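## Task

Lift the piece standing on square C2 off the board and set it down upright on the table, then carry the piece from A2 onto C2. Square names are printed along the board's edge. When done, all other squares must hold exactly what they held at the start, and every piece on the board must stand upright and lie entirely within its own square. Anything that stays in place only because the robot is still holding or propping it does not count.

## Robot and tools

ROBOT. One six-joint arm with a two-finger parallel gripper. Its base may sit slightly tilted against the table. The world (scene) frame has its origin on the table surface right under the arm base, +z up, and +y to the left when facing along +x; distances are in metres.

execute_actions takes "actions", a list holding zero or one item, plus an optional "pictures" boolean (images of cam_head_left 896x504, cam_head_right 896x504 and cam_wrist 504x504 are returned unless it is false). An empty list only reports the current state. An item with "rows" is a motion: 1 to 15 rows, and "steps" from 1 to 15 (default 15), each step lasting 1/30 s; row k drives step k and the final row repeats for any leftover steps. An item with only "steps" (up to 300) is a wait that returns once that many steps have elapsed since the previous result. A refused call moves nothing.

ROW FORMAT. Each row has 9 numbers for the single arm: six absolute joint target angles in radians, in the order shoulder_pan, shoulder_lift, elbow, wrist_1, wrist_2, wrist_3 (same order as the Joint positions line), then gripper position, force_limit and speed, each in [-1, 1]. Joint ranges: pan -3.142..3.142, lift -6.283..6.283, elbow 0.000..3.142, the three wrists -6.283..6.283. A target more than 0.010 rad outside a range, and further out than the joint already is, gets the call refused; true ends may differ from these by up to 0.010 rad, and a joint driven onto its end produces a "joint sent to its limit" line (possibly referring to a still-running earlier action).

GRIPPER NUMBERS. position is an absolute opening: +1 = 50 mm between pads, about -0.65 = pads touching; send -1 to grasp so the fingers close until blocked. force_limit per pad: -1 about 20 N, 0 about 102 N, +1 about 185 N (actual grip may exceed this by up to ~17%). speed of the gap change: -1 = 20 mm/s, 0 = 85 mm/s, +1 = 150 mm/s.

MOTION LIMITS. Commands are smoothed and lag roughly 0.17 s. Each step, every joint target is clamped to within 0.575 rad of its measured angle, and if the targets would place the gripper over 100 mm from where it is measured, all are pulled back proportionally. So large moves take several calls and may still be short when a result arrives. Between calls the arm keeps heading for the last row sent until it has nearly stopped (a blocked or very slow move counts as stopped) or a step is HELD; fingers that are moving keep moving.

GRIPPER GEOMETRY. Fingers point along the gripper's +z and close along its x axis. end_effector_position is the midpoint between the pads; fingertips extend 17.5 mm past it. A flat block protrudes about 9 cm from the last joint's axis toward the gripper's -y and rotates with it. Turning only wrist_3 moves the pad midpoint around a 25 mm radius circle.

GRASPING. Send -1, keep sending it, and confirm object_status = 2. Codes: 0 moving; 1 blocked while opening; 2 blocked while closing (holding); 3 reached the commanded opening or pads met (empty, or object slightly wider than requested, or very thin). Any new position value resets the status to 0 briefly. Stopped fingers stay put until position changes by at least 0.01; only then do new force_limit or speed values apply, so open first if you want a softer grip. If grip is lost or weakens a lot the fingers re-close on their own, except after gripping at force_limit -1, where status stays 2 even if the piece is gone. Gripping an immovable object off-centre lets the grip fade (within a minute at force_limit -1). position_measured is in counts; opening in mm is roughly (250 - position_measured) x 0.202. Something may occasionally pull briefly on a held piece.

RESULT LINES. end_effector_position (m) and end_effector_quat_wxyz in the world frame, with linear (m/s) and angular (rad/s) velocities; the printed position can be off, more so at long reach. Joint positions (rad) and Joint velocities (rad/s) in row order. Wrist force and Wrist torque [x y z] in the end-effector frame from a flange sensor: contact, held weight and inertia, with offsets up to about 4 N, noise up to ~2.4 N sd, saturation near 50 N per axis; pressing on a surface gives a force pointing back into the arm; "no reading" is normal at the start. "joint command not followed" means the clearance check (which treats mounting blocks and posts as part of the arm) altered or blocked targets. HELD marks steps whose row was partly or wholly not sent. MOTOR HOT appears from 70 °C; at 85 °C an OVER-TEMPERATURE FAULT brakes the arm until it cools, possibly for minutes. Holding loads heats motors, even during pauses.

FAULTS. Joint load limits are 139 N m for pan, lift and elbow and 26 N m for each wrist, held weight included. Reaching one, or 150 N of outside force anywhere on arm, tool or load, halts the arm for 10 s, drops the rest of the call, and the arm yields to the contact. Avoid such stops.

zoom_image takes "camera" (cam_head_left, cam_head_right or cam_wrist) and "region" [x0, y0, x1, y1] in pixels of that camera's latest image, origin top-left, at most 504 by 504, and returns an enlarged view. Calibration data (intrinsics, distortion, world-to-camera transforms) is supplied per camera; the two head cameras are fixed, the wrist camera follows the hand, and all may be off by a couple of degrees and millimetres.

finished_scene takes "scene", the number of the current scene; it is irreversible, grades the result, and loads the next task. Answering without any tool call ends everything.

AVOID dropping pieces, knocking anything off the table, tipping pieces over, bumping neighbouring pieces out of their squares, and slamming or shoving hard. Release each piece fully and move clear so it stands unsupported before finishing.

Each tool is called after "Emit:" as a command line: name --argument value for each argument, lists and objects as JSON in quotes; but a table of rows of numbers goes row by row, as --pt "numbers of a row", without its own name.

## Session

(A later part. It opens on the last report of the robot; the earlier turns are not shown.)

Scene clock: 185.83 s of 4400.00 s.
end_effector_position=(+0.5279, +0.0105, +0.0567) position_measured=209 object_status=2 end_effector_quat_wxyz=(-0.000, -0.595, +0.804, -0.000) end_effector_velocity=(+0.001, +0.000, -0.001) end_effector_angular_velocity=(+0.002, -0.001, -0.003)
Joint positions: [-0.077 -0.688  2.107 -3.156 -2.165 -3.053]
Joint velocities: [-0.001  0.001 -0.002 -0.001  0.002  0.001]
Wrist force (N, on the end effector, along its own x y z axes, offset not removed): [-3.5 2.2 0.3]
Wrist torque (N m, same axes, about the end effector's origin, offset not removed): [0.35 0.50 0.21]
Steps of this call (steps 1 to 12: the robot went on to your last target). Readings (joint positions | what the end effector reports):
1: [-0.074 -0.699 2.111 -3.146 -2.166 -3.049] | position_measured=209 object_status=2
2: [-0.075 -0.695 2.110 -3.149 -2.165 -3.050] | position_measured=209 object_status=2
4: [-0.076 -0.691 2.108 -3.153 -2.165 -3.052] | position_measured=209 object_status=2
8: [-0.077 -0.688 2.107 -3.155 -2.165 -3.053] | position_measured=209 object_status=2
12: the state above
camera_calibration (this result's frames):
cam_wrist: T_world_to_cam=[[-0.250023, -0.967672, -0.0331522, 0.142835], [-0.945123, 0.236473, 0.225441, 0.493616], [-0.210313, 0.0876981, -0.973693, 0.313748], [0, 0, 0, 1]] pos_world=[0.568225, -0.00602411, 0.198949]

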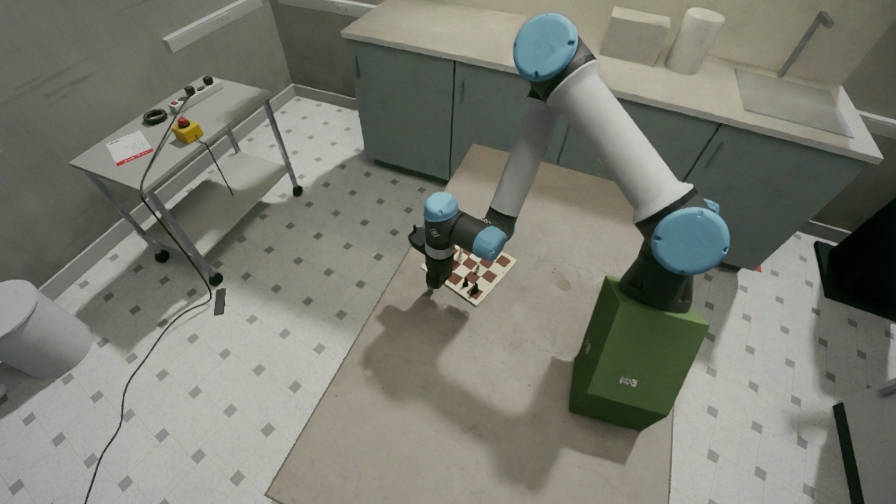

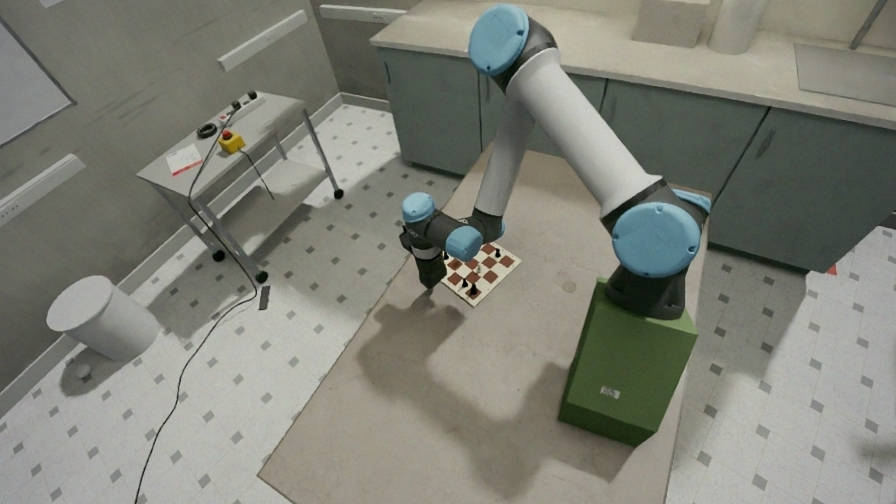

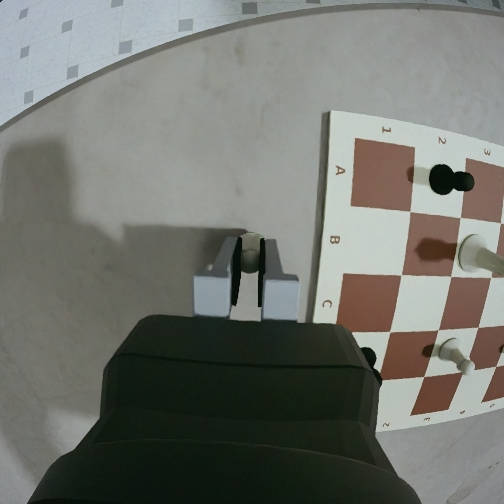

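Emit:
execute_actions --actions '[{"rows": [[-0.0785,-0.6845,2.1056,-3.1591,-2.1647,-3.0547,-1,-0.3,-0.2],[-0.0805,-0.6803,2.1044,-3.1634,-2.1644,-3.0571,-1,-0.3,-0.2],[-0.0825,-0.6761,2.1032,-3.1677,-2.1641,-3.0595,-1,-0.3,-0.2],[-0.0845,-0.6720,2.1020,-3.1720,-2.1638,-3.0618,-1,-0.3,-0.2],[-0.0862,-0.6684,2.1009,-3.1757,-2.1635,-3.0639,-1,-0.3,-0.2]], "steps": 14}]' --pictures false

Emit:
execute_actions --actions '[{"rows": [[-0.0873,-0.6660,2.1002,-3.1781,-2.1633,-3.0653,-1,-0.3,-0.2]], "steps": 9}]' --pictures false

Scene clock: 199.33 s of 4400.00 s.
end_effector_position=(+0.5278, +0.0105, +0.0488) position_measured=209 object_status=2 end_effector_quat_wxyz=(-0.000, -0.595, +0.804, -0.000) end_effector_velocity=(-0.001, -0.001, -0.003) end_effector_angular_velocity=(-0.000, +0.002, -0.002)
Joint positions: [-0.086 -0.669  2.101 -3.175 -2.164 -3.064]
Joint velocities: [-0.004  0.004 -0.001 -0.004  0.    -0.002]
Wrist force (N, on the end effector, along its own x y z axes, offset not removed): [-3.7 1.1 0.6]
Wrist torque (N m, same axes, about the end effector's origin, offset not removed): [0.24 0.54 0.07]
Steps of this call (steps 1 to 30: the robot went on to your last target; steps 31 to 100: nothing new was sent; then 9.70 s passed at rest; steps 101 to 114: all 14 steps of this action). Readings (joint positions | what the end effector reports):
101: [-0.077 -0.688 2.107 -3.156 -2.165 -3.053] | position_measured=209 object_status=2
102: [-0.077 -0.687 2.106 -3.157 -2.165 -3.053] | position_measured=209 object_status=2
104: [-0.079 -0.682 2.105 -3.161 -2.165 -3.056] | position_measured=209 object_status=2
108: [-0.084 -0.672 2.102 -3.172 -2.164 -3.062] | position_measured=209 object_status=2
114: the state above

Scene clock: 199.63 s of 4400.00 s.
end_effector_position=(+0.5278, +0.0105, +0.0477) position_measured=209 object_status=2 end_effector_quat_wxyz=(-0.000, -0.595, +0.804, -0.000) end_effector_velocity=(+0.001, -0.000, -0.001) end_effector_angular_velocity=(+0.001, -0.002, -0.002)
Joint positions: [-0.087 -0.666  2.1   -3.178 -2.163 -3.065]
Joint velocities: [-0.001  0.002 -0.002 -0.002  0.002 -0.001]
Wrist force (N, on the end effector, along its own x y z axes, offset not removed): [-2.3 -0.1 -0.6]
Wrist torque (N m, same axes, about the end effector's origin, offset not removed): [-0.07 0.28 0.05]
Steps of this call (steps 1 to 9: all 9 steps of this action). Readings (joint positions | what the end effector reports):
1: [-0.086 -0.669 2.101 -3.176 -2.164 -3.064] | position_measured=209 object_status=2
2: [-0.086 -0.668 2.101 -3.176 -2.163 -3.064] | position_measured=209 object_status=2
4: [-0.087 -0.667 2.100 -3.177 -2.163 -3.065] | position_measured=209 object_status=2
8: [-0.087 -0.666 2.100 -3.178 -2.163 -3.065] | position_measured=209 object_status=2
9: the state above

Emit:
execute_actions --actions '[{"rows": [[-0.0885,-0.6636,2.0995,-3.1806,-2.1631,-3.0667,-1,-0.3,-0.2]], "steps": 9}]' --pictures false

Emit:
execute_actions --actions '[{"rows": [[-0.0896,-0.6612,2.0988,-3.1831,-2.1629,-3.0680,-1,-0.3,-0.2]], "steps": 9}]' --pictures false

Scene clock: 201.87 s of 4400.00 s.
end_effector_position=(+0.5277, +0.0105, +0.0467) position_measured=209 object_status=2 end_effector_quat_wxyz=(-0.000, -0.595, +0.804, -0.000) end_effector_velocity=(+0.001, -0.000, -0.001) end_effector_angular_velocity=(+0.001, -0.001, -0.002)
Joint positions: [-0.088 -0.664  2.1   -3.18  -2.163 -3.067]
Joint velocities: [-0.001  0.001 -0.002 -0.002  0.002 -0.   ]
Wrist force (N, on the end effector, along its own x y z axes, offset not removed): [-3.2 2.4 -1.1]
Wrist torque (N m, same axes, about the end effector's origin, offset not removed): [0.33 0.33 0.17]
Steps of this call (steps 1 to 15: the robot went on to your last target; steps 16 to 58: nothing new was sent; steps 59 to 67: all 9 steps of this action). Readings (joint positions | what the end effector reports):
59: [-0.087 -0.666 2.100 -3.178 -2.163 -3.065] | position_measured=209 object_status=2
60: [-0.088 -0.665 2.100 -3.179 -2.163 -3.066] | position_measured=209 object_status=2
62: [-0.088 -0.664 2.100 -3.180 -2.163 -3.066] | position_measured=209 object_status=2
66: [-0.088 -0.664 2.100 -3.180 -2.163 -3.067] | position_measured=209 object_status=2
67: the state above

Scene clock: 202.17 s of 4400.00 s.
end_effector_position=(+0.5278, +0.0105, +0.0459) position_measured=209 object_status=2 end_effector_quat_wxyz=(-0.000, -0.595, +0.804, -0.000) end_effector_velocity=(-0.000, +0.000, -0.000) end_effector_angular_velocity=(+0.001, +0.000, -0.001)
Joint positions: [-0.089 -0.662  2.099 -3.183 -2.163 -3.068]
Joint velocities: [-0.001  0.001 -0.    -0.001  0.001 -0.   ]
Wrist force (N, on the end effector, along its own x y z axes, offset not removed): [-1.6 5.8 -48.5]
Wrist torque (N m, same axes, about the end effector's origin, offset not removed): [0.10 0.41 0.08]
Steps of this call (steps 1 to 9: all 9 steps of this action). Readings (joint positions | what the end effector reports):
1: [-0.088 -0.664 2.099 -3.181 -2.163 -3.067] | position_measured=209 object_status=2
2: [-0.089 -0.663 2.099 -3.181 -2.163 -3.067] | position_measured=209 object_status=2
4: [-0.089 -0.662 2.099 -3.182 -2.163 -3.068] | position_measured=209 object_status=2
8: [-0.089 -0.662 2.099 -3.183 -2.163 -3.068] | position_measured=209 object_status=2
9: the state above

Emit:
execute_actions --actions '[{"rows": [[-0.0886,-0.6633,2.0994,-3.1809,-2.1631,-3.0668,-1,-0.3,-0.2],[-0.0886,-0.6633,2.0994,-3.1809,-2.1631,-3.0668,-1,-0.3,-0.2],[-0.0886,-0.6633,2.0994,-3.1809,-2.1631,-3.0668,-1,-0.3,-0.2],[-0.0886,-0.6633,2.0994,-3.1809,-2.1631,-3.0668,-1,-0.3,-0.2],[-0.0886,-0.6633,2.0994,-3.1809,-2.1631,-3.0668,-1,-0.3,-0.2],[-0.0886,-0.6633,2.0994,-3.1809,-2.1631,-3.0668,0.6,-0.3,0.2]], "steps": 15}]' --pictures false

Emit:
execute_actions --actions '[{"rows": [[-0.0867,-0.6673,2.1006,-3.1768,-2.1634,-3.0645,0.6,-0.3,0.2],[-0.0829,-0.6753,2.1029,-3.1686,-2.1640,-3.0600,0.6,-0.3,0.2],[-0.0771,-0.6873,2.1064,-3.1562,-2.1650,-3.0532,0.6,-0.3,0.2],[-0.0707,-0.7009,2.1104,-3.1423,-2.1660,-3.0454,0.6,-0.3,0.2],[-0.0641,-0.7145,2.1143,-3.1283,-2.1671,-3.0377,0.6,-0.3,0.2],[-0.0580,-0.7273,2.1180,-3.1151,-2.1681,-3.0304,0.6,-0.3,0.2],[-0.0535,-0.7369,2.1208,-3.1053,-2.1688,-3.0249,0.6,-0.3,0.2],[-0.0504,-0.7433,2.1227,-3.0987,-2.1693,-3.0213,0.6,-0.3,0.2],[-0.0504,-0.7433,2.1227,-3.0987,-2.1693,-3.0213,0.6,-0.3,0.2],[-0.0569,-0.7483,2.1226,-3.0978,-2.1680,-3.0288,0.6,-0.3,0.2],[-0.0644,-0.7541,2.1225,-3.0967,-2.1664,-3.0377,0.6,-0.3,0.2],[-0.0743,-0.7617,2.1224,-3.0953,-2.1643,-3.0493,0.6,-0.3,0.2],[-0.0863,-0.7709,2.1223,-3.0937,-2.1618,-3.0632,0.6,-0.3,0.2],[-0.0996,-0.7812,2.1222,-3.0918,-2.1590,-3.0788,0.6,-0.3,0.2],[-0.1142,-0.7924,2.1220,-3.0897,-2.1560,-3.0959,0.6,-0.3,0.2]], "steps": 15}]' --pictures false

Emit:
execute_actions --actions '[{"rows": [[-0.1295,-0.8043,2.1218,-3.0876,-2.1527,-3.1138,0.6,-0.3,0.2],[-0.1453,-0.8164,2.1217,-3.0854,-2.1495,-3.1323,0.6,-0.3,0.2],[-0.1611,-0.8285,2.1215,-3.0831,-2.1462,-3.1507,0.6,-0.3,0.2],[-0.1764,-0.8404,2.1213,-3.0810,-2.1429,-3.1686,0.6,-0.3,0.2],[-0.1910,-0.8516,2.1211,-3.0789,-2.1399,-3.1857,0.6,-0.3,0.2],[-0.2043,-0.8619,2.1210,-3.0770,-2.1371,-3.2013,0.6,-0.3,0.2],[-0.2163,-0.8711,2.1209,-3.0754,-2.1346,-3.2152,0.6,-0.3,0.2],[-0.2262,-0.8787,2.1208,-3.0740,-2.1325,-3.2268,0.6,-0.3,0.2],[-0.2337,-0.8845,2.1207,-3.0729,-2.1309,-3.2357,0.6,-0.3,0.2],[-0.2402,-0.8895,2.1206,-3.0720,-2.1296,-3.2432,0.6,-0.3,0.2]], "steps": 14}]' --pictures false

Emit:
execute_actions --actions '[{"rows": [[-0.2419,-0.8858,2.1196,-3.0757,-2.1291,-3.2451,0.6,-0.3,0.2],[-0.2452,-0.8783,2.1177,-3.0832,-2.1282,-3.2488,0.6,-0.3,0.2],[-0.2499,-0.8678,2.1149,-3.0938,-2.1269,-3.2541,0.6,-0.3,0.2],[-0.2554,-0.8554,2.1117,-3.1063,-2.1254,-3.2604,0.6,-0.3,0.2],[-0.2610,-0.8430,2.1085,-3.1188,-2.1239,-3.2666,0.6,-0.3,0.2],[-0.2651,-0.8337,2.1060,-3.1282,-2.1228,-3.2713,0.6,-0.3,0.2],[-0.2679,-0.8275,2.1044,-3.1344,-2.1220,-3.2744,0.6,-0.3,0.2]], "steps": 15}]'

Scene clock: 219.73 s of 4400.00 s.
end_effector_position=(+0.5276, +0.0106, +0.0465) position_measured=63 object_status=0 end_effector_quat_wxyz=(-0.001, -0.595, +0.804, -0.000) end_effector_velocity=(+0.001, +0.000, +0.000) end_effector_angular_velocity=(+0.001, -0.002, +0.002)
Joint positions: [-0.089 -0.663  2.099 -3.181 -2.163 -3.067]
Joint velocities: [ 0.001 -0.    -0.001  0.     0.001 -0.002]
Wrist force (N, on the end effector, along its own x y z axes, offset not removed): [-1.6 0.5 -0.7]
Wrist torque (N m, same axes, about the end effector's origin, offset not removed): [-0.03 0.12 0.05]
Steps of this call (steps 1 to 15: the robot went on to your last target; steps 16 to 90: nothing new was sent; then 14.07 s passed at rest; steps 91 to 105: all 15 steps of this action). Readings (joint positions | what the end effector reports):
91: [-0.090 -0.661 2.099 -3.183 -2.163 -3.068] | position_measured=209 object_status=2
92: [-0.090 -0.661 2.099 -3.183 -2.163 -3.068] | position_measured=209 object_status=2
94: [-0.089 -0.662 2.099 -3.182 -2.163 -3.067] | position_measured=209 object_status=2
98: [-0.089 -0.663 2.099 -3.181 -2.163 -3.067] | position_measured=167 object_status=0
105: the state above

Scene clock: 220.23 s of 4400.00 s.
end_effector_position=(+0.5310, -0.0055, +0.0789) position_measured=63 object_status=3 end_effector_quat_wxyz=(-0.000, -0.595, +0.804, +0.000) end_effector_velocity=(+0.037, -0.177, +0.010) end_effector_angular_velocity=(+0.016, +0.000, -0.010)
Joint positions: [-0.078 -0.762  2.122 -3.097 -2.164 -3.053]
Joint velocities: [-0.276 -0.247  0.002  0.067  0.061 -0.316]
Wrist force (N, on the end effector, along its own x y z axes, offset not removed): [-3.9 1.9 -2.4]
Wrist torque (N m, same axes, about the end effector's origin, offset not removed): [0.18 0.42 0.16]
Steps of this call (steps 1 to 15: all 15 steps of this action). Readings (joint positions | what the end effector reports):
1: [-0.089 -0.663 2.099 -3.181 -2.163 -3.067] | position_measured=63 object_status=0
2: [-0.088 -0.665 2.100 -3.180 -2.163 -3.066] | position_measured=63 object_status=0
4: [-0.084 -0.673 2.102 -3.171 -2.164 -3.061] | position_measured=63 object_status=0
8: [-0.065 -0.711 2.114 -3.132 -2.167 -3.039] | position_measured=63 object_status=3
15: the state above

Scene clock: 220.70 s of 4400.00 s.
end_effector_position=(+0.5411, -0.1049, +0.0797) position_measured=63 object_status=3 end_effector_quat_wxyz=(-0.000, -0.595, +0.804, -0.000) end_effector_velocity=(-0.000, -0.055, +0.000) end_effector_angular_velocity=(-0.005, +0.001, +0.001)
Joint positions: [-0.233 -0.884  2.121 -3.073 -2.131 -3.235]
Joint velocities: [-0.085 -0.065  0.     0.012  0.017 -0.098]
Wrist force (N, on the end effector, along its own x y z axes, offset not removed): [-2.6 1.7 -1.8]
Wrist torque (N m, same axes, about the end effector's origin, offset not removed): [0.33 0.39 0.13]
Steps of this call (steps 1 to 14: all 14 steps of this action). Readings (joint positions | what the end effector reports):
1: [-0.088 -0.771 2.122 -3.095 -2.161 -3.065] | position_measured=63 object_status=3
2: [-0.100 -0.780 2.122 -3.093 -2.159 -3.079] | position_measured=63 object_status=3
4: [-0.126 -0.802 2.122 -3.088 -2.153 -3.110] | position_measured=63 object_status=3
8: [-0.183 -0.846 2.122 -3.080 -2.141 -3.176] | position_measured=63 object_status=3
14: the state above

Scene clock: 221.20 s of 4400.00 s.
end_effector_position=(+0.5412, -0.1096, +0.0543) position_measured=63 object_status=3 end_effector_quat_wxyz=(-0.000, -0.595, +0.804, -0.000) end_effector_velocity=(-0.000, +0.000, -0.006) end_effector_angular_velocity=(+0.001, -0.001, +0.001)
Joint positions: [-0.267 -0.829  2.105 -3.133 -2.122 -3.274]
Joint velocities: [-0.007  0.014 -0.003 -0.015  0.003 -0.009]
Wrist force (N, on the end effector, along its own x y z axes, offset not removed): [-2.4 3.0 0.0]
Wrist torque (N m, same axes, about the end effector's origin, offset not removed): [0.42 0.35 0.06]
Steps of this call (steps 1 to 15: all 15 steps of this action). Readings (joint positions | what the end effector reports):
1: [-0.236 -0.886 2.121 -3.073 -2.131 -3.238] | position_measured=63 object_status=3
2: [-0.238 -0.886 2.120 -3.073 -2.130 -3.240] | position_measured=63 object_status=3
4: [-0.243 -0.880 2.118 -3.081 -2.129 -3.246] | position_measured=63 object_status=3
8: [-0.259 -0.848 2.110 -3.114 -2.124 -3.264] | position_measured=63 object_status=3
15: the state above
camera_calibration (this result's frames):
cam_wrist: T_world_to_cam=[[-0.250105, -0.967653, -0.0330827, 0.0299616], [-0.94514, 0.236585, 0.225252, 0.535175], [-0.210139, 0.0876045, -0.973739, 0.324647], [0, 0, 0, 1]] pos_world=[0.581529, -0.126062, 0.196563]

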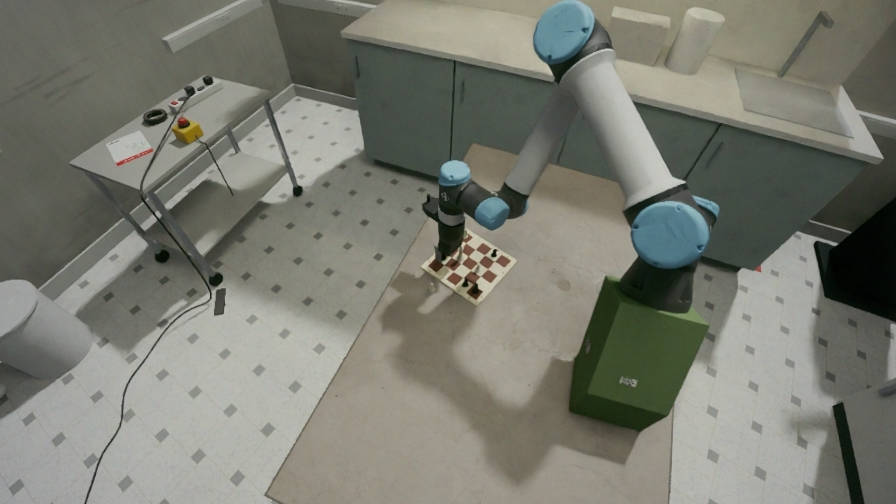

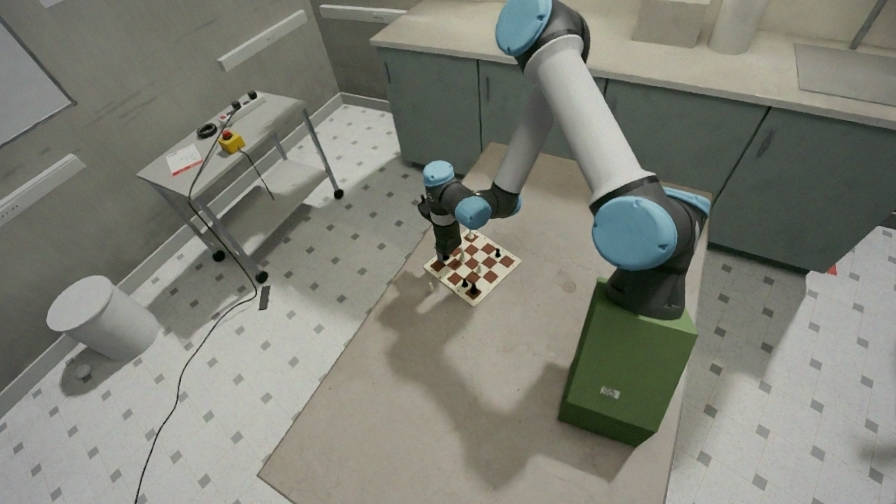

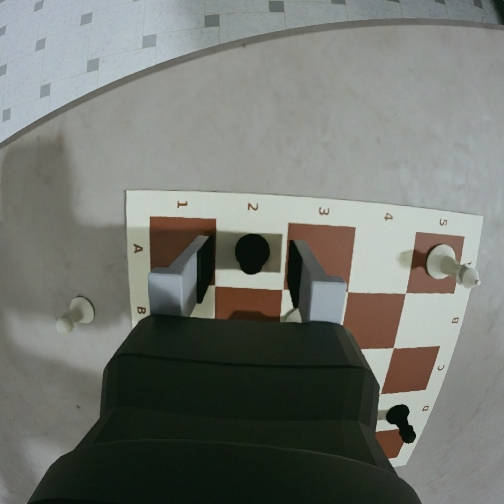

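Emit:
zoom_image --camera "cam_wrist" --region '[190, 190, 330, 330]'

Region (190, 190, 330, 330) of cam_wrist's 504x504 image, scaled by 3.600, with more detail than that image has.

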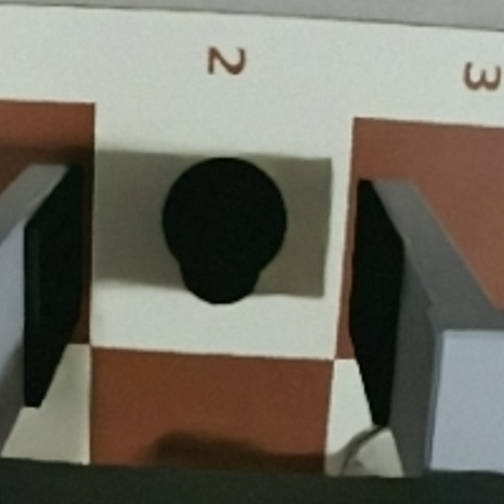

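Emit:
execute_actions --actions '[{"rows": [[-0.2690,-0.8251,2.1038,-3.1368,-2.1217,-3.2756,0.6,-0.3,0.2],[-0.2690,-0.8251,2.1038,-3.1368,-2.1217,-3.2756,-1,-0.3,-0.2]], "steps": 15}]' --pictures false

Emit:
execute_actions --actions '[{"rows": [[-0.2690,-0.8251,2.1038,-3.1368,-2.1217,-3.2756,-1,-0.3,-0.2],[-0.2690,-0.8251,2.1038,-3.1368,-2.1217,-3.2756,-1,-0.3,-0.2],[-0.2690,-0.8251,2.1038,-3.1368,-2.1217,-3.2756,-1,-0.3,-0.2],[-0.2690,-0.8251,2.1038,-3.1368,-2.1217,-3.2756,-1,-0.3,-0.2],[-0.2690,-0.8251,2.1038,-3.1368,-2.1217,-3.2756,-1,-0.3,-0.2],[-0.2690,-0.8251,2.1038,-3.1368,-2.1217,-3.2756,-1,-0.3,-0.2],[-0.2674,-0.8287,2.1047,-3.1332,-2.1221,-3.2738,-1,-0.3,-0.2],[-0.2642,-0.8358,2.1066,-3.1260,-2.1230,-3.2702,-1,-0.3,-0.2],[-0.2597,-0.8460,2.1093,-3.1158,-2.1243,-3.2651,-1,-0.3,-0.2],[-0.2543,-0.8579,2.1124,-3.1038,-2.1257,-3.2591,-1,-0.3,-0.2],[-0.2490,-0.8698,2.1155,-3.0918,-2.1272,-3.2531,-1,-0.3,-0.2],[-0.2450,-0.8787,2.1178,-3.0828,-2.1283,-3.2486,-1,-0.3,-0.2],[-0.2423,-0.8847,2.1194,-3.0768,-2.1290,-3.2456,-1,-0.3,-0.2],[-0.2410,-0.8831,2.1308,-3.0889,-2.1292,-3.2440,-1,-0.3,-0.2],[-0.2395,-0.8813,2.1438,-3.1028,-2.1294,-3.2422,-1,-0.3,-0.2]], "steps": 15}]' --pictures false

Emit:
execute_actions --actions '[{"rows": [[-0.2379,-0.8792,2.1604,-3.1204,-2.1297,-3.2403,-1,-0.3,-0.2],[-0.2366,-0.8772,2.1799,-3.1410,-2.1300,-3.2388,-1,-0.3,-0.2],[-0.2362,-0.8758,2.2010,-3.1633,-2.1300,-3.2382,-1,-0.3,-0.2],[-0.2370,-0.8754,2.2230,-3.1862,-2.1297,-3.2391,-1,-0.3,-0.2],[-0.2392,-0.8759,2.2450,-3.2089,-2.1291,-3.2416,-1,-0.3,-0.2],[-0.2426,-0.8775,2.2661,-3.2306,-2.1283,-3.2456,-1,-0.3,-0.2],[-0.2467,-0.8797,2.2856,-3.2504,-2.1274,-3.2503,-1,-0.3,-0.2],[-0.2507,-0.8818,2.3022,-3.2672,-2.1265,-3.2548,-1,-0.3,-0.2],[-0.2540,-0.8838,2.3152,-3.2805,-2.1257,-3.2586,-1,-0.3,-0.2],[-0.2561,-0.8849,2.3235,-3.2889,-2.1253,-3.2610,-1,-0.3,-0.2],[-0.2569,-0.8854,2.3266,-3.2920,-2.1251,-3.2620,-1,-0.3,-0.2],[-0.2586,-0.8815,2.3255,-3.2958,-2.1246,-3.2639,-1,-0.3,-0.2],[-0.2621,-0.8736,2.3232,-3.3035,-2.1236,-3.2678,-1,-0.3,-0.2],[-0.2670,-0.8625,2.3201,-3.3143,-2.1222,-3.2733,-1,-0.3,-0.2],[-0.2727,-0.8494,2.3163,-3.3270,-2.1206,-3.2798,-1,-0.3,-0.2]], "steps": 15}]' --pictures false

Emit:
execute_actions --actions '[{"rows": [[-0.2779,-0.8377,2.3129,-3.3385,-2.1191,-3.2857,-1,-0.3,-0.2],[-0.2820,-0.8285,2.3103,-3.3474,-2.1180,-3.2902,-1,-0.3,-0.2],[-0.2845,-0.8226,2.3086,-3.3532,-2.1172,-3.2931,-1,-0.3,-0.2],[-0.2857,-0.8200,2.3079,-3.3557,-2.1169,-3.2944,-1,-0.3,-0.2]], "steps": 15}]'

Scene clock: 255.93 s of 4400.00 s.
end_effector_position=(+0.5411, -0.1096, +0.0527) position_measured=209 object_status=0 end_effector_quat_wxyz=(-0.000, -0.595, +0.804, -0.000) end_effector_velocity=(-0.001, +0.001, +0.000) end_effector_angular_velocity=(+0.001, +0.000, +0.001)
Joint positions: [-0.269 -0.825  2.104 -3.137 -2.122 -3.276]
Joint velocities: [ 0.001 -0.001  0.002 -0.     0.     0.001]
Wrist force (N, on the end effector, along its own x y z axes, offset not removed): [-2.5 1.5 0.2]
Wrist torque (N m, same axes, about the end effector's origin, offset not removed): [0.28 0.34 0.09]
Steps of this call (steps 1 to 15: the robot went on to your last target; steps 16 to 90: nothing new was sent; then 31.23 s passed at rest; steps 91 to 105: all 15 steps of this action). Readings (joint positions | what the end effector reports):
91: [-0.268 -0.827 2.104 -3.135 -2.122 -3.274] | position_measured=63 object_status=3
92: [-0.268 -0.827 2.104 -3.135 -2.122 -3.275] | position_measured=71 object_status=0
94: [-0.269 -0.826 2.104 -3.136 -2.122 -3.275] | position_measured=94 object_status=0
98: [-0.269 -0.825 2.104 -3.137 -2.122 -3.276] | position_measured=142 object_status=0
105: the state above

Scene clock: 256.43 s of 4400.00 s.
end_effector_position=(+0.5402, -0.1087, +0.0721) position_measured=209 object_status=2 end_effector_quat_wxyz=(-0.000, -0.595, +0.804, -0.000) end_effector_velocity=(-0.045, +0.031, +0.061) end_effector_angular_velocity=(+0.001, -0.000, -0.001)
Joint positions: [-0.248 -0.871  2.119 -3.094 -2.127 -3.252]
Joint velocities: [ 0.083 -0.139  0.164  0.024 -0.021  0.095]
Wrist force (N, on the end effector, along its own x y z axes, offset not removed): [-2.6 -0.7 -3.5]
Wrist torque (N m, same axes, about the end effector's origin, offset not removed): [-0.13 0.32 0.04]
Steps of this call (steps 1 to 15: all 15 steps of this action). Readings (joint positions | what the end effector reports):
1: [-0.269 -0.825 2.104 -3.137 -2.122 -3.276] | position_measured=209 object_status=0
2: [-0.269 -0.825 2.104 -3.137 -2.122 -3.276] | position_measured=209 object_status=0
4: [-0.269 -0.825 2.104 -3.137 -2.122 -3.276] | position_measured=209 object_status=0
8: [-0.269 -0.826 2.104 -3.136 -2.122 -3.275] | position_measured=209 object_status=2
15: the state above

Scene clock: 256.93 s of 4400.00 s.
end_effector_position=(+0.4687, -0.0856, +0.0742) position_measured=209 object_status=2 end_effector_quat_wxyz=(-0.000, -0.595, +0.804, -0.000) end_effector_velocity=(-0.031, +0.000, -0.061) end_effector_angular_velocity=(-0.000, -0.001, -0.001)
Joint positions: [-0.26  -0.876  2.316 -3.293 -2.124 -3.265]
Joint velocities: [-0.102  0.172  0.042 -0.275  0.029 -0.114]
Wrist force (N, on the end effector, along its own x y z axes, offset not removed): [-1.7 2.5 -0.4]
Wrist torque (N m, same axes, about the end effector's origin, offset not removed): [0.44 0.18 0.09]
Steps of this call (steps 1 to 15: all 15 steps of this action). Readings (joint positions | what the end effector reports):
1: [-0.245 -0.874 2.126 -3.095 -2.128 -3.249] | position_measured=209 object_status=2
2: [-0.243 -0.876 2.135 -3.101 -2.129 -3.246] | position_measured=209 object_status=2
4: [-0.240 -0.877 2.162 -3.125 -2.129 -3.242] | position_measured=209 object_status=2
8: [-0.241 -0.877 2.236 -3.200 -2.129 -3.244] | position_measured=209 object_status=2
15: the state above

Scene clock: 257.43 s of 4400.00 s.
end_effector_position=(+0.4660, -0.0854, +0.0549) position_measured=209 object_status=2 end_effector_quat_wxyz=(-0.000, -0.595, +0.804, -0.000) end_effector_velocity=(-0.001, +0.000, -0.002) end_effector_angular_velocity=(+0.000, +0.002, +0.000)
Joint positions: [-0.286 -0.82   2.308 -3.355 -2.117 -3.294]
Joint velocities: [-0.002  0.005 -0.    -0.004  0.    -0.002]
Wrist force (N, on the end effector, along its own x y z axes, offset not removed): [-3.0 0.7 -0.6]
Wrist torque (N m, same axes, about the end effector's origin, offset not removed): [0.15 0.33 0.04]
Steps of this call (steps 1 to 15: all 15 steps of this action). Readings (joint positions | what the end effector reports):
1: [-0.263 -0.869 2.316 -3.303 -2.123 -3.269] | position_measured=209 object_status=2
2: [-0.268 -0.860 2.316 -3.313 -2.122 -3.274] | position_measured=209 object_status=2
4: [-0.276 -0.843 2.313 -3.332 -2.120 -3.283] | position_measured=209 object_status=2
8: [-0.284 -0.825 2.309 -3.351 -2.118 -3.292] | position_measured=209 object_status=2
15: the state above
camera_calibration (this result's frames):
cam_wrist: T_world_to_cam=[[-0.250023, -0.967675, -0.0330788, 0.0345028], [-0.945134, 0.236495, 0.225371, 0.458262], [-0.210263, 0.0876118, -0.973711, 0.307322], [0, 0, 0, 1]] pos_world=[0.506364, -0.101914, 0.197106]

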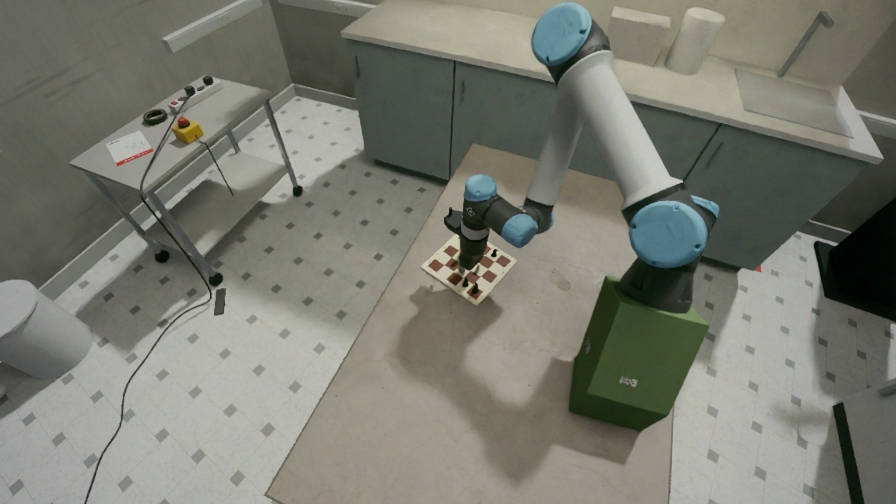

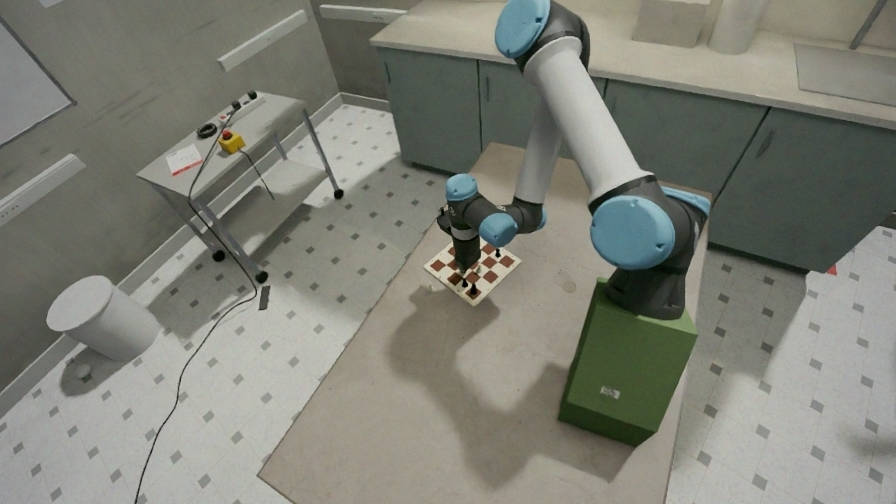

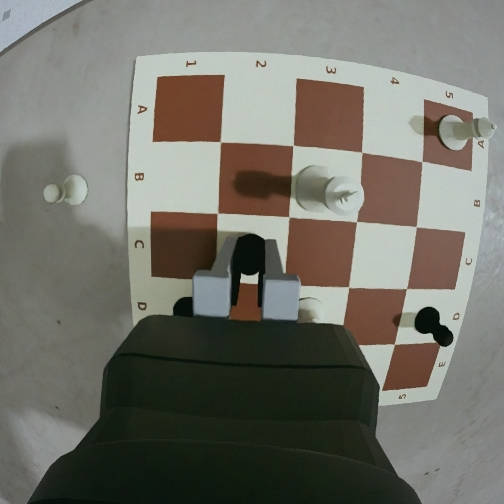

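Emit:
execute_actions --actions '[{"rows": [[-0.2870,-0.8172,2.3071,-3.3585,-2.1165,-3.2958,-1,-0.3,-0.2]], "steps": 8}]' --pictures false

Emit:
execute_actions --actions '[{"rows": [[-0.2876,-0.8157,2.3067,-3.3599,-2.1164,-3.2965,-1,-0.3,-0.2]], "steps": 8}]' --pictures false

Scene clock: 260.07 s of 4400.00 s.
end_effector_position=(+0.4660, -0.0854, +0.0538) position_measured=209 object_status=2 end_effector_quat_wxyz=(-0.000, -0.595, +0.804, -0.000) end_effector_velocity=(+0.000, +0.000, -0.001) end_effector_angular_velocity=(+0.000, -0.000, +0.001)
Joint positions: [-0.287 -0.817  2.307 -3.358 -2.117 -3.296]
Joint velocities: [-0.     0.002 -0.    -0.003  0.    -0.001]
Wrist force (N, on the end effector, along its own x y z axes, offset not removed): [-1.2 0.3 -0.7]
Wrist torque (N m, same axes, about the end effector's origin, offset not removed): [-0.03 -0.02 0.09]
Steps of this call (steps 1 to 15: the robot went on to your last target; steps 16 to 71: nothing new was sent; steps 72 to 79: all 8 steps of this action). Readings (joint positions | what the end effector reports):
72: [-0.286 -0.820 2.308 -3.356 -2.117 -3.294] | position_measured=209 object_status=2
73: [-0.286 -0.819 2.308 -3.356 -2.117 -3.295] | position_measured=209 object_status=2
75: [-0.287 -0.818 2.307 -3.357 -2.117 -3.295] | position_measured=209 object_status=2
79: the state above

Scene clock: 260.33 s of 4400.00 s.
end_effector_position=(+0.4660, -0.0854, +0.0533) position_measured=209 object_status=2 end_effector_quat_wxyz=(-0.000, -0.595, +0.804, -0.000) end_effector_velocity=(-0.001, -0.000, -0.001) end_effector_angular_velocity=(-0.000, +0.001, -0.002)
Joint positions: [-0.288 -0.816  2.307 -3.36  -2.116 -3.296]
Joint velocities: [-0.002  0.001  0.001 -0.001 -0.     0.001]
Wrist force (N, on the end effector, along its own x y z axes, offset not removed): [-3.2 1.0 -0.1]
Wrist torque (N m, same axes, about the end effector's origin, offset not removed): [0.16 0.44 0.02]
Steps of this call (steps 1 to 8: all 8 steps of this action). Readings (joint positions | what the end effector reports):
1: [-0.287 -0.817 2.307 -3.358 -2.117 -3.296] | position_measured=209 object_status=2
2: [-0.287 -0.817 2.307 -3.359 -2.116 -3.296] | position_measured=209 object_status=2
4: [-0.287 -0.816 2.307 -3.359 -2.116 -3.296] | position_measured=209 object_status=2
8: the state above

Emit:
execute_actions --actions '[{"rows": [[-0.2882,-0.8143,2.3063,-3.3612,-2.1162,-3.2972,-1,-0.3,-0.2]], "steps": 8}]' --pictures false

Emit:
execute_actions --actions '[{"rows": [[-0.2888,-0.8129,2.3059,-3.3626,-2.1160,-3.2979,-1,-0.3,-0.2]], "steps": 8}]' --pictures false

Scene clock: 261.90 s of 4400.00 s.
end_effector_position=(+0.4660, -0.0854, +0.0528) position_measured=209 object_status=2 end_effector_quat_wxyz=(-0.000, -0.595, +0.804, -0.000) end_effector_velocity=(+0.000, -0.001, -0.001) end_effector_angular_velocity=(+0.001, -0.000, -0.001)
Joint positions: [-0.288 -0.814  2.306 -3.361 -2.116 -3.297]
Joint velocities: [-0.002  0.001 -0.001 -0.001  0.001 -0.001]
Wrist force (N, on the end effector, along its own x y z axes, offset not removed): [-2.8 0.6 0.3]
Wrist torque (N m, same axes, about the end effector's origin, offset not removed): [0.17 0.36 0.02]
Steps of this call (steps 1 to 15: the robot went on to your last target; steps 16 to 39: nothing new was sent; steps 40 to 47: all 8 steps of this action). Readings (joint positions | what the end effector reports):
40: [-0.288 -0.816 2.307 -3.360 -2.116 -3.297] | position_measured=209 object_status=2
41: [-0.288 -0.815 2.307 -3.360 -2.116 -3.297] | position_measured=209 object_status=2
43: [-0.288 -0.815 2.306 -3.361 -2.116 -3.297] | position_measured=209 object_status=2
47: the state above

Scene clock: 262.17 s of 4400.00 s.
end_effector_position=(+0.4660, -0.0854, +0.0523) position_measured=209 object_status=2 end_effector_quat_wxyz=(-0.000, -0.595, +0.804, -0.000) end_effector_velocity=(-0.000, +0.000, -0.000) end_effector_angular_velocity=(+0.001, -0.000, -0.001)
Joint positions: [-0.289 -0.813  2.306 -3.363 -2.116 -3.298]
Joint velocities: [-0.     0.     0.    -0.001  0.001  0.   ]
Wrist force (N, on the end effector, along its own x y z axes, offset not removed): [-2.8 5.2 -18.9]
Wrist torque (N m, same axes, about the end effector's origin, offset not removed): [0.38 0.46 0.07]
Steps of this call (steps 1 to 8: all 8 steps of this action). Readings (joint positions | what the end effector reports):
1: [-0.288 -0.814 2.306 -3.361 -2.116 -3.297] | position_measured=209 object_status=2
2: [-0.288 -0.814 2.306 -3.362 -2.116 -3.297] | position_measured=209 object_status=2
4: [-0.289 -0.813 2.306 -3.362 -2.116 -3.298] | position_measured=209 object_status=2
8: the state above

Emit:
execute_actions --actions '[{"rows": [[-0.2885,-0.8136,2.3061,-3.3619,-2.1161,-3.2976,-1,-0.3,-0.2],[-0.2885,-0.8136,2.3061,-3.3619,-2.1161,-3.2976,-1,-0.3,-0.2],[-0.2885,-0.8136,2.3061,-3.3619,-2.1161,-3.2976,0.4,-0.3,0.2],[-0.2885,-0.8136,2.3061,-3.3619,-2.1161,-3.2976,0.4,-0.3,0.2],[-0.2885,-0.8136,2.3061,-3.3619,-2.1161,-3.2976,0.4,-0.3,0.2],[-0.2885,-0.8136,2.3061,-3.3619,-2.1161,-3.2976,0.4,-0.3,0.2],[-0.2885,-0.8136,2.3061,-3.3619,-2.1161,-3.2976,0.4,-0.3,0.2],[-0.2885,-0.8136,2.3061,-3.3619,-2.1161,-3.2976,0.4,-0.3,0.2],[-0.2863,-0.8186,2.3075,-3.3571,-2.1167,-3.2951,0.4,-0.3,0.2],[-0.2819,-0.8285,2.3104,-3.3474,-2.1180,-3.2902,0.4,-0.3,0.2],[-0.2753,-0.8435,2.3146,-3.3328,-2.1199,-3.2828,0.4,-0.3,0.2],[-0.2665,-0.8634,2.3203,-3.3134,-2.1224,-3.2730,0.4,-0.3,0.2],[-0.2578,-0.8833,2.3260,-3.2940,-2.1249,-3.2631,0.4,-0.3,0.2],[-0.2499,-0.9012,2.3311,-3.2765,-2.1271,-3.2542,0.4,-0.3,0.2],[-0.2446,-0.9131,2.3345,-3.2649,-2.1286,-3.2483,0.4,-0.3,0.2]], "steps": 15}]' --pictures false

Emit:
execute_actions --actions '[{"steps": 12}]'

Scene clock: 267.37 s of 4400.00 s.
end_effector_position=(+0.4657, -0.0849, +0.0699) position_measured=92 object_status=0 end_effector_quat_wxyz=(-0.000, -0.595, +0.804, -0.000) end_effector_velocity=(-0.003, +0.001, +0.156) end_effector_angular_velocity=(-0.002, -0.005, +0.002)
Joint positions: [-0.266 -0.863  2.321 -3.314 -2.123 -3.273]
Joint velocities: [ 0.194 -0.444  0.126  0.426 -0.054  0.214]
Wrist force (N, on the end effector, along its own x y z axes, offset not removed): [-3.3 0.9 -0.6]
Wrist torque (N m, same axes, about the end effector's origin, offset not removed): [0.12 0.45 0.11]
Steps of this call (steps 1 to 15: the robot went on to your last target; steps 16 to 90: nothing new was sent; then 1.70 s passed at rest; steps 91 to 105: all 15 steps of this action). Readings (joint positions | what the end effector reports):
91: [-0.289 -0.813 2.306 -3.363 -2.116 -3.298] | position_measured=209 object_status=2
92: [-0.289 -0.813 2.306 -3.363 -2.116 -3.298] | position_measured=209 object_status=2
94: [-0.289 -0.813 2.306 -3.362 -2.116 -3.298] | position_measured=183 object_status=0
98: [-0.289 -0.813 2.306 -3.362 -2.116 -3.298] | position_measured=118 object_status=0
105: the state above

Scene clock: 267.77 s of 4400.00 s.
end_effector_position=(+0.4648, -0.0849, +0.0872) position_measured=92 object_status=3 end_effector_quat_wxyz=(-0.000, -0.595, +0.804, -0.000) end_effector_velocity=(+0.000, -0.001, +0.002) end_effector_angular_velocity=(-0.001, -0.001, -0.000)
Joint positions: [-0.245 -0.913  2.334 -3.265 -2.129 -3.249]
Joint velocities: [ 0.002 -0.006  0.001  0.005 -0.001  0.002]
Wrist force (N, on the end effector, along its own x y z axes, offset not removed): [-3.2 1.2 -1.2]
Wrist torque (N m, same axes, about the end effector's origin, offset not removed): [0.12 0.34 0.17]
Steps of this call (steps 1 to 12: the robot went on to your last target). Readings (joint positions | what the end effector reports):
1: [-0.260 -0.877 2.325 -3.300 -2.124 -3.266] | position_measured=92 object_status=0
2: [-0.255 -0.889 2.328 -3.289 -2.126 -3.260] | position_measured=92 object_status=3
4: [-0.249 -0.902 2.331 -3.276 -2.127 -3.254] | position_measured=92 object_status=3
8: [-0.246 -0.911 2.334 -3.267 -2.128 -3.249] | position_measured=92 object_status=3
12: the state above
camera_calibration (this result's frames):
cam_wrist: T_world_to_cam=[[-0.24979, -0.96774, -0.0329419, 0.0356626], [-0.945165, 0.236288, 0.225457, 0.449717], [-0.2104, 0.0874523, -0.973696, 0.338566], [0, 0, 0, 1]] pos_world=[0.5052, -0.101359, 0.229443]

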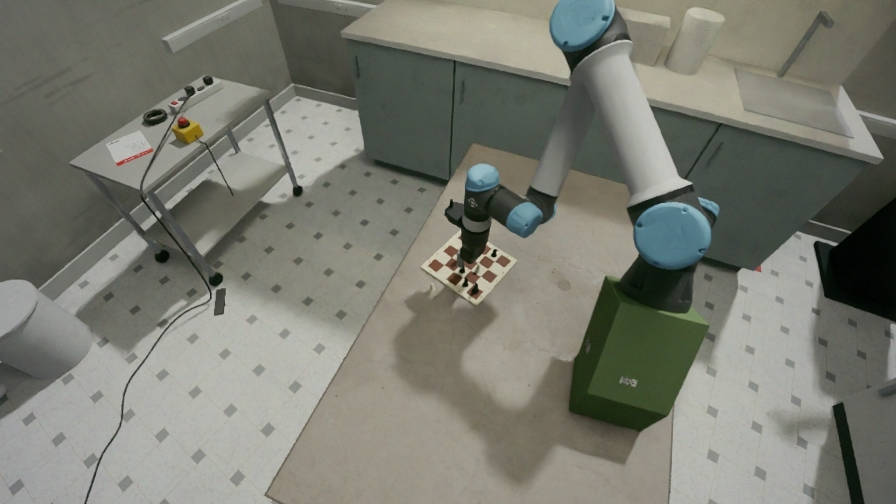

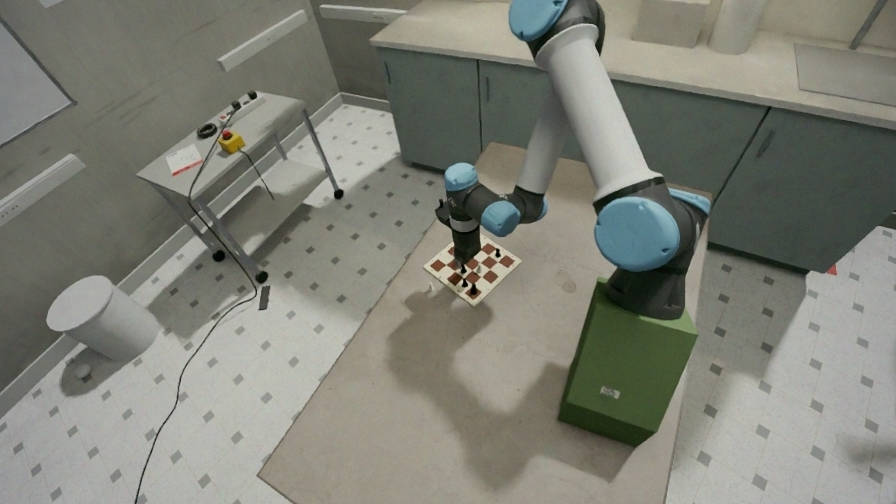

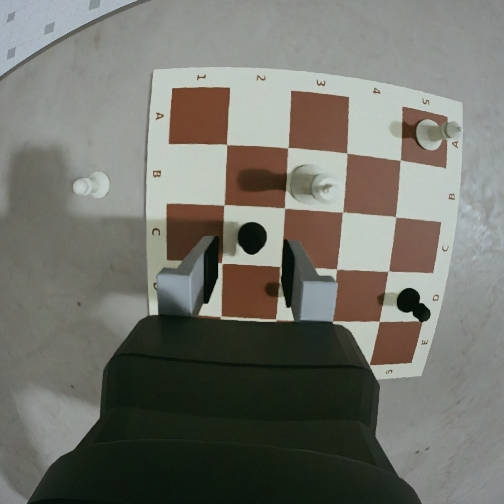

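Emit:
zoom_image --camera "cam_head_left" --region '[410, 225, 530, 315]'

Region (410, 225, 530, 315) of cam_head_left's 896x504 image, scaled by 4.200, with more detail than that image has; it fills the top 378 rows of this view, and the rest is white.

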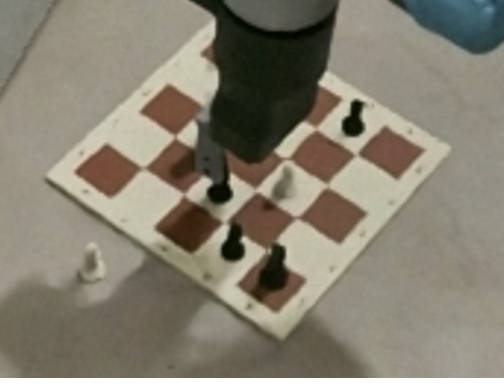

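Emit:
finished_scene --scene 1

The scene is finished: the task was done.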